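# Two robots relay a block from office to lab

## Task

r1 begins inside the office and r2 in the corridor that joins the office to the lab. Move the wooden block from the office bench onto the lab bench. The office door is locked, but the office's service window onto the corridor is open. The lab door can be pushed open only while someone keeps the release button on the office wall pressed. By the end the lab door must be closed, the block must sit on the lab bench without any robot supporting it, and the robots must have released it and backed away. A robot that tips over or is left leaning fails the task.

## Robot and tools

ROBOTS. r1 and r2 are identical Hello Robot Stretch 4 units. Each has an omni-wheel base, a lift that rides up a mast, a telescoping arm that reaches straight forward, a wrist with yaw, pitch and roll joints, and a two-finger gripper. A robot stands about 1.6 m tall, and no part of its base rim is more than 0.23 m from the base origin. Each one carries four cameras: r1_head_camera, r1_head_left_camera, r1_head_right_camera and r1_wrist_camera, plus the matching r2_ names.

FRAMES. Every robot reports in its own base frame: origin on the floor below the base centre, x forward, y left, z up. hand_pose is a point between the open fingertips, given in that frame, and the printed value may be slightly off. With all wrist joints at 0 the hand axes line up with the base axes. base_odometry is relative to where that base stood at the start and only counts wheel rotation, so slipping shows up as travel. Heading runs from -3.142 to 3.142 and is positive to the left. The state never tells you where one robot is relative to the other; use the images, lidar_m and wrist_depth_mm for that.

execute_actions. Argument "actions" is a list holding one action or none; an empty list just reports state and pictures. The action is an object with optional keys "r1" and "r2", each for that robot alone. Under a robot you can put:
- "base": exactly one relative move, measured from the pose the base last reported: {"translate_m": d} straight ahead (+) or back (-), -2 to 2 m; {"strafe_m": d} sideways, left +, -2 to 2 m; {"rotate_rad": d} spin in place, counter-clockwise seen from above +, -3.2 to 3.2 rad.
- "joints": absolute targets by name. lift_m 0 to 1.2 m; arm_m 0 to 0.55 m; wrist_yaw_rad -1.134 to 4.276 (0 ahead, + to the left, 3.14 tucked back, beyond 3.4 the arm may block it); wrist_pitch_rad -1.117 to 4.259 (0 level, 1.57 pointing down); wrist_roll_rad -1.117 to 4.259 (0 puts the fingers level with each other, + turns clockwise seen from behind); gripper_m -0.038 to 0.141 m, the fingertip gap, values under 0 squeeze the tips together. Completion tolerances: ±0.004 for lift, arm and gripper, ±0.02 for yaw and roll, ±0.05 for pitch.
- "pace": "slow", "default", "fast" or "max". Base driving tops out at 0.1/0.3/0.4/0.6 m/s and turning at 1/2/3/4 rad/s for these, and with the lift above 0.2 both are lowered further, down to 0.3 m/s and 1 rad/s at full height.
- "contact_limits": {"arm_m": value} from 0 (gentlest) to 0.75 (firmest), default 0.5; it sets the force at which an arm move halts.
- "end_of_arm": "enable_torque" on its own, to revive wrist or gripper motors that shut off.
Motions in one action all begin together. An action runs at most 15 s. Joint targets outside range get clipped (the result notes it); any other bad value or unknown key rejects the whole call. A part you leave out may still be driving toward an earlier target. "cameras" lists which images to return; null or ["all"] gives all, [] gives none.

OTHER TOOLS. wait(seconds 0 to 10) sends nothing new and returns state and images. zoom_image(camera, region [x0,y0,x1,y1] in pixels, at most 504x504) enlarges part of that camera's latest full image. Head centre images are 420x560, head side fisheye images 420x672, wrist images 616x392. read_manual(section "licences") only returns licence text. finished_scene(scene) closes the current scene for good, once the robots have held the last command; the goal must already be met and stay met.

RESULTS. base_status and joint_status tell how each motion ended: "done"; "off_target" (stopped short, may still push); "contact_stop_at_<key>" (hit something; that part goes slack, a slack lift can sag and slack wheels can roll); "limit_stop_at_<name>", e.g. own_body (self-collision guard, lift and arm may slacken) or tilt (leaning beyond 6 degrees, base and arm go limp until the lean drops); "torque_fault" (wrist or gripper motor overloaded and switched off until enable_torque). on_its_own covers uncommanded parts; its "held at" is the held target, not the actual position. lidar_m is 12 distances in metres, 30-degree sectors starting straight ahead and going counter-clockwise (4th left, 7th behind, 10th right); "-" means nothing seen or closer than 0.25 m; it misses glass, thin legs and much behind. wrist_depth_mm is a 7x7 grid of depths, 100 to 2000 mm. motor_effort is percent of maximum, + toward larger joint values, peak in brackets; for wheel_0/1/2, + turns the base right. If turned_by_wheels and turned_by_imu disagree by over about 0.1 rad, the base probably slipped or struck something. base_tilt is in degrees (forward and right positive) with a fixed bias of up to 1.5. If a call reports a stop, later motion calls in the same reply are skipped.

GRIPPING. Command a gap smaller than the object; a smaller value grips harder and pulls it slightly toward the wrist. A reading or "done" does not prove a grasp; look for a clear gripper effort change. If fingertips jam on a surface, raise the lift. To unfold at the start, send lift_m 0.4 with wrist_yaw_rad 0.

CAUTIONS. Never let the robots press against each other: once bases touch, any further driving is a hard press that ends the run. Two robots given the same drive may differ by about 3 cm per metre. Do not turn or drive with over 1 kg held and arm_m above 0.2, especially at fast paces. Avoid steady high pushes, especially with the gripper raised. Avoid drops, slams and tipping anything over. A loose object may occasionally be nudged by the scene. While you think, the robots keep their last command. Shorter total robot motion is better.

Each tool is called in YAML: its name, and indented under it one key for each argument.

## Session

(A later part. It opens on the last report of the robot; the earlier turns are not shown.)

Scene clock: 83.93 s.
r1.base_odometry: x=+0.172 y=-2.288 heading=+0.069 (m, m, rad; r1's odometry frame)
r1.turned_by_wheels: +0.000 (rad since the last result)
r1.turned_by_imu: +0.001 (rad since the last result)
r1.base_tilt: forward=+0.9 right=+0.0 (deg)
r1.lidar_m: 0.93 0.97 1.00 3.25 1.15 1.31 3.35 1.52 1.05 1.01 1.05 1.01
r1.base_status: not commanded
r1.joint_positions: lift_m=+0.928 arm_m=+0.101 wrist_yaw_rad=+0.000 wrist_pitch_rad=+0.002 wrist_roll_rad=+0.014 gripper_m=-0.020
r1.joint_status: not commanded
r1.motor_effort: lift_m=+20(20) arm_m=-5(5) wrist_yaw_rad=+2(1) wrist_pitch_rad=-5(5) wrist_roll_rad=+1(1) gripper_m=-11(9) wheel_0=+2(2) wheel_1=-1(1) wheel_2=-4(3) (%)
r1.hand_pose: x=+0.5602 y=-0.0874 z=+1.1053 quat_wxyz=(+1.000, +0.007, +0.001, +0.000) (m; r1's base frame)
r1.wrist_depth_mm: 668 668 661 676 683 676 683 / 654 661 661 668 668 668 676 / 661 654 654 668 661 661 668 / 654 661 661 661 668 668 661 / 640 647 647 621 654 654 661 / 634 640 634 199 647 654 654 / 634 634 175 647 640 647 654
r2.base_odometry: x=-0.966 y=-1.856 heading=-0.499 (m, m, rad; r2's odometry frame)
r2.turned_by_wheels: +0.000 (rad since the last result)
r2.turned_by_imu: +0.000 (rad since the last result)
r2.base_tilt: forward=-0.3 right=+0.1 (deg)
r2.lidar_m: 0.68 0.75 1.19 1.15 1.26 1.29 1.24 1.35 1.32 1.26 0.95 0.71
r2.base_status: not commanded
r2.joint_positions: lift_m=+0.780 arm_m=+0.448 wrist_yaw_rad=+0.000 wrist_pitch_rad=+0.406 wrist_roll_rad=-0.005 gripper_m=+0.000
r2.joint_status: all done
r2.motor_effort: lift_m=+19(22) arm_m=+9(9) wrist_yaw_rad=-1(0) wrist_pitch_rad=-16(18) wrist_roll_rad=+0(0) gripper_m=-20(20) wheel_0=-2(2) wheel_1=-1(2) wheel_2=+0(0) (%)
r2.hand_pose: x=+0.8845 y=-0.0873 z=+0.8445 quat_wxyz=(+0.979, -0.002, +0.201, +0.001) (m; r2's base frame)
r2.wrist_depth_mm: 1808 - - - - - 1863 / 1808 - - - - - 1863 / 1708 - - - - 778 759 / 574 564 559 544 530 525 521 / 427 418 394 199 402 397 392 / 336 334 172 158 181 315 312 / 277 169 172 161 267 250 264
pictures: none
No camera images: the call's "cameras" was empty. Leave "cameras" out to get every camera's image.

execute_actions:
  actions:
    - {"r2":{"joints":{"lift_m":0.749}}}
  cameras: []

execute_actions:
  actions:
    - {"r2":{"joints":{"gripper_m":0.11}}}
  cameras: []

execute_actions:
  actions:
    - {"r2":{"base":{"translate_m":-0.2},"joints":{"arm_m":0.01,"wrist_pitch_rad":0},"pace":"fast"}}
  cameras: ["r2_head_left_camera"]

Scene clock: 85.23 s.
r1.base_odometry: x=+0.172 y=-2.288 heading=+0.069 (m, m, rad; r1's odometry frame)
r1.turned_by_wheels: +0.000 (rad since the last result)
r1.turned_by_imu: +0.001 (rad since the last result)
r1.base_tilt: forward=+0.9 right=+0.0 (deg)
r1.lidar_m: 0.91 0.97 1.03 3.29 1.15 1.30 3.37 1.50 1.02 1.00 1.08 1.01
r1.base_status: not commanded
r1.joint_positions: lift_m=+0.928 arm_m=+0.101 wrist_yaw_rad=+0.000 wrist_pitch_rad=+0.002 wrist_roll_rad=+0.014 gripper_m=-0.020
r1.joint_status: not commanded
r1.motor_effort: lift_m=+20(21) arm_m=-5(5) wrist_yaw_rad=+2(2) wrist_pitch_rad=-5(6) wrist_roll_rad=+1(1) gripper_m=-11(11) wheel_0=+2(2) wheel_1=-1(1) wheel_2=-3(3) (%)
r1.hand_pose: x=+0.5602 y=-0.0874 z=+1.1053 quat_wxyz=(+1.000, +0.007, +0.001, +0.000) (m; r1's base frame)
r1.wrist_depth_mm: 676 661 668 676 683 676 683 / 668 654 661 668 676 676 676 / 647 661 654 668 668 668 668 / 640 647 661 661 654 661 668 / 640 654 647 615 661 668 661 / 634 647 647 198 647 654 654 / 627 640 175 647 640 647 654
r2.base_odometry: x=-0.966 y=-1.856 heading=-0.499 (m, m, rad; r2's odometry frame)
r2.turned_by_wheels: +0.000 (rad since the last result)
r2.turned_by_imu: +0.000 (rad since the last result)
r2.base_tilt: forward=-0.2 right=+0.1 (deg)
r2.lidar_m: 0.67 0.74 1.21 1.14 1.26 1.30 1.25 1.35 1.30 1.28 0.95 0.71
r2.base_status: not commanded
r2.joint_positions: lift_m=+0.749 arm_m=+0.448 wrist_yaw_rad=+0.000 wrist_pitch_rad=+0.405 wrist_roll_rad=-0.005 gripper_m=+0.000
r2.joint_status: all done
r2.motor_effort: lift_m=+18(19) arm_m=+9(9) wrist_yaw_rad=+0(1) wrist_pitch_rad=-15(16) wrist_roll_rad=+0(1) gripper_m=-21(22) wheel_0=-2(2) wheel_1=-1(1) wheel_2=+0(0) (%)
r2.hand_pose: x=+0.8845 y=-0.0873 z=+0.8136 quat_wxyz=(+0.980, -0.002, +0.201, +0.001) (m; r2's base frame)
r2.wrist_depth_mm: 1756 - - - - - 1863 / 1808 - - - - - 1921 / 1618 750 723 707 683 683 661 / 500 488 473 469 462 455 445 / 366 362 342 198 347 342 336 / 290 286 173 158 181 272 271 / 238 169 172 160 229 215 226
pictures: none
No camera images: the call's "cameras" was empty. Leave "cameras" out to get every camera's image.

Scene clock: 87.17 s.
r1.base_odometry: x=+0.172 y=-2.288 heading=+0.069 (m, m, rad; r1's odometry frame)
r1.turned_by_wheels: +0.000 (rad since the last result)
r1.turned_by_imu: +0.001 (rad since the last result)
r1.base_tilt: forward=+0.8 right=+0.0 (deg)
r1.lidar_m: 0.90 0.97 1.02 3.27 1.13 1.31 3.37 1.51 1.05 1.02 1.06 0.98
r1.base_status: not commanded
r1.joint_positions: lift_m=+0.928 arm_m=+0.101 wrist_yaw_rad=+0.000 wrist_pitch_rad=+0.002 wrist_roll_rad=+0.014 gripper_m=-0.020
r1.joint_status: not commanded
r1.motor_effort: lift_m=+20(21) arm_m=-5(5) wrist_yaw_rad=+2(2) wrist_pitch_rad=-5(6) wrist_roll_rad=+1(1) gripper_m=-11(11) wheel_0=+2(2) wheel_1=-1(1) wheel_2=-3(3) (%)
r1.hand_pose: x=+0.5602 y=-0.0874 z=+1.1053 quat_wxyz=(+1.000, +0.007, +0.001, +0.000) (m; r1's base frame)
r1.wrist_depth_mm: 661 676 668 683 676 683 691 / 654 661 676 676 668 668 676 / 654 661 661 668 661 676 676 / 647 654 654 661 654 668 668 / 640 647 647 615 654 654 661 / 640 640 640 198 640 647 654 / 634 634 175 634 640 647 640
r2.base_odometry: x=-0.966 y=-1.856 heading=-0.499 (m, m, rad; r2's odometry frame)
r2.turned_by_wheels: +0.000 (rad since the last result)
r2.turned_by_imu: +0.000 (rad since the last result)
r2.base_tilt: forward=-0.2 right=+0.1 (deg)
r2.lidar_m: 0.66 0.73 1.19 1.13 1.26 1.27 1.25 1.36 1.29 1.26 0.96 0.72
r2.base_status: not commanded
r2.joint_positions: lift_m=+0.749 arm_m=+0.448 wrist_yaw_rad=+0.000 wrist_pitch_rad=+0.402 wrist_roll_rad=-0.005 gripper_m=+0.110
r2.joint_status: all done
r2.motor_effort: lift_m=+18(18) arm_m=+9(9) wrist_yaw_rad=+0(1) wrist_pitch_rad=-5(14) wrist_roll_rad=+0(0) gripper_m=+0(18) wheel_0=-2(2) wheel_1=-2(1) wheel_2=+0(0) (%)
r2.hand_pose: x=+0.8849 y=-0.0874 z=+0.8146 quat_wxyz=(+0.980, -0.002, +0.200, +0.001) (m; r2's base frame)
r2.wrist_depth_mm: 1708 - - - - - 1921 / 1808 - - - - - 1921 / 1618 778 750 741 715 691 668 / 508 496 488 274 466 466 459 / 373 364 347 204 351 347 343 / 293 270 179 174 191 276 274 / 242 231 229 141 235 223 229
pictures: none
No camera images: the call's "cameras" was empty. Leave "cameras" out to get every camera's image.

Scene clock: 89.17 s.
r1.base_odometry: x=+0.172 y=-2.288 heading=+0.069 (m, m, rad; r1's odometry frame)
r1.turned_by_wheels: +0.000 (rad since the last result)
r1.turned_by_imu: +0.001 (rad since the last result)
r1.base_tilt: forward=+0.8 right=+0.1 (deg)
r1.lidar_m: 0.92 0.97 1.03 3.26 1.12 1.34 3.38 1.52 1.08 1.02 1.05 0.99
r1.base_status: not commanded
r1.joint_positions: lift_m=+0.928 arm_m=+0.101 wrist_yaw_rad=+0.000 wrist_pitch_rad=+0.002 wrist_roll_rad=+0.014 gripper_m=-0.020
r1.joint_status: not commanded
r1.motor_effort: lift_m=+21(20) arm_m=-5(5) wrist_yaw_rad=+1(1) wrist_pitch_rad=-5(5) wrist_roll_rad=+1(1) gripper_m=-11(12) wheel_0=+2(2) wheel_1=-1(1) wheel_2=-3(3) (%)
r1.hand_pose: x=+0.5602 y=-0.0874 z=+1.1053 quat_wxyz=(+1.000, +0.007, +0.001, +0.000) (m; r1's base frame)
r1.wrist_depth_mm: 668 668 661 676 668 691 676 / 661 661 668 676 676 676 683 / 654 654 668 668 661 676 661 / 654 654 654 654 661 661 661 / 634 647 647 615 647 661 654 / 634 640 640 198 640 647 647 / 627 640 175 640 647 647 654
r2.base_odometry: x=-1.141 y=-1.760 heading=-0.499 (m, m, rad; r2's odometry frame)
r2.turned_by_wheels: -0.001 (rad since the last result)
r2.turned_by_imu: -0.001 (rad since the last result)
r2.base_tilt: forward=-0.2 right=+0.2 (deg)
r2.lidar_m: 0.89 0.95 1.18 1.16 1.26 1.08 1.04 1.12 1.28 1.25 1.23 0.93
r2.base_status: done
r2.joint_positions: lift_m=+0.749 arm_m=+0.012 wrist_yaw_rad=+0.000 wrist_pitch_rad=+0.002 wrist_roll_rad=-0.005 gripper_m=+0.110
r2.joint_status: all done
r2.motor_effort: lift_m=+18(18) arm_m=-9(12) wrist_yaw_rad=+1(1) wrist_pitch_rad=-6(12) wrist_roll_rad=+0(0) gripper_m=-1(1) wheel_0=-2(10) wheel_1=-2(10) wheel_2=-3(12) (%)
r2.hand_pose: x=+0.4710 y=-0.0875 z=+0.9267 quat_wxyz=(+1.000, -0.002, +0.001, +0.000) (m; r2's base frame)
r2.wrist_depth_mm: 1808 - - - - - 1756 / 1863 - - - - - 1808 / 1863 - - - - - 1808 / 1808 - - - - - 1921 / 1863 - - - 1397 1255 1205 / 1661 683 691 741 196 691 699 / 1618 715 707 141 1983 1921 1808
pictures: r2_head_left_camera
Images, in order (width x height): r2_head_left_camera 420x672.

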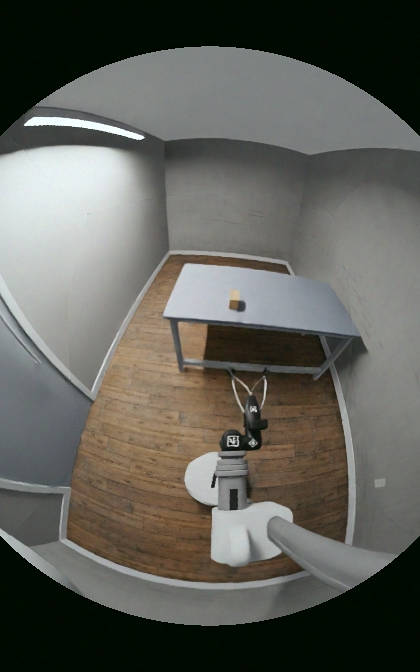

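execute_actions:
  actions:
    - {"r2":{"base":{"rotate_rad":1.55},"pace":"fast"}}
  cameras: ["r2_head_camera"]

Scene clock: 91.33 s.
r1.base_odometry: x=+0.172 y=-2.288 heading=+0.069 (m, m, rad; r1's odometry frame)
r1.turned_by_wheels: +0.000 (rad since the last result)
r1.turned_by_imu: +0.001 (rad since the last result)
r1.base_tilt: forward=+0.7 right=-0.1 (deg)
r1.lidar_m: 0.89 0.97 1.00 3.28 1.14 1.30 3.38 1.49 1.05 1.02 1.06 1.00
r1.base_status: not commanded
r1.joint_positions: lift_m=+0.928 arm_m=+0.101 wrist_yaw_rad=+0.000 wrist_pitch_rad=+0.002 wrist_roll_rad=+0.014 gripper_m=-0.020
r1.joint_status: not commanded
r1.motor_effort: lift_m=+21(20) arm_m=-5(5) wrist_yaw_rad=+2(2) wrist_pitch_rad=-4(4) wrist_roll_rad=+1(1) gripper_m=-12(11) wheel_0=+2(2) wheel_1=-1(1) wheel_2=-3(3) (%)
r1.hand_pose: x=+0.5602 y=-0.0874 z=+1.1053 quat_wxyz=(+1.000, +0.007, +0.001, +0.000) (m; r1's base frame)
r1.wrist_depth_mm: 661 668 676 668 676 676 691 / 654 668 668 668 676 676 668 / 668 661 661 661 668 661 668 / 647 647 661 668 661 668 661 / 640 640 647 615 654 661 668 / 640 640 640 198 647 661 661 / 634 634 175 640 647 647 647
r2.base_odometry: x=-1.141 y=-1.760 heading=+1.051 (m, m, rad; r2's odometry frame)
r2.turned_by_wheels: +1.550 (rad since the last result)
r2.turned_by_imu: +1.526 (rad since the last result)
r2.base_tilt: forward=-0.2 right=+0.0 (deg)
r2.lidar_m: 1.16 1.27 1.08 1.04 1.12 1.30 1.27 1.25 0.90 0.87 0.93 1.20
r2.base_status: done
r2.joint_positions: lift_m=+0.749 arm_m=+0.012 wrist_yaw_rad=+0.000 wrist_pitch_rad=+0.002 wrist_roll_rad=-0.005 gripper_m=+0.110
r2.joint_status: not commanded
r2.motor_effort: lift_m=+18(18) arm_m=-9(9) wrist_yaw_rad=-1(2) wrist_pitch_rad=-6(6) wrist_roll_rad=+0(0) gripper_m=+0(3) wheel_0=-1(7) wheel_1=-4(8) wheel_2=-1(10) (%)
r2.hand_pose: x=+0.4710 y=-0.0874 z=+0.9267 quat_wxyz=(+1.000, -0.002, +0.001, +0.000) (m; r2's base frame)
r2.wrist_depth_mm: 960 960 976 960 976 976 946 / 960 960 960 960 976 976 960 / 976 976 946 976 976 976 976 / 960 976 976 976 976 960 960 / 991 960 960 976 976 976 976 / 960 960 976 976 195 976 976 / 960 991 960 141 976 976 991
pictures: r2_head_camera
Images, in order (width x height): r2_head_camera 420x560.

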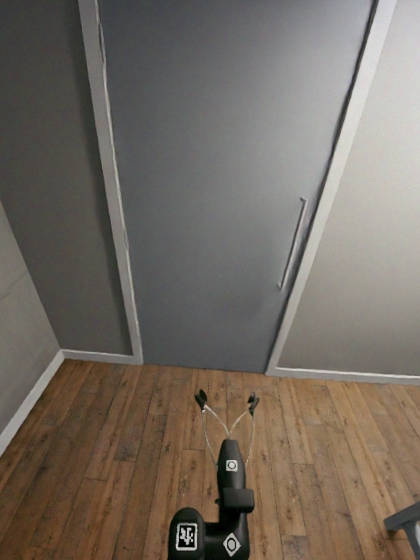

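finished_scene:
  scene: 1

The scene is finished: the task was done.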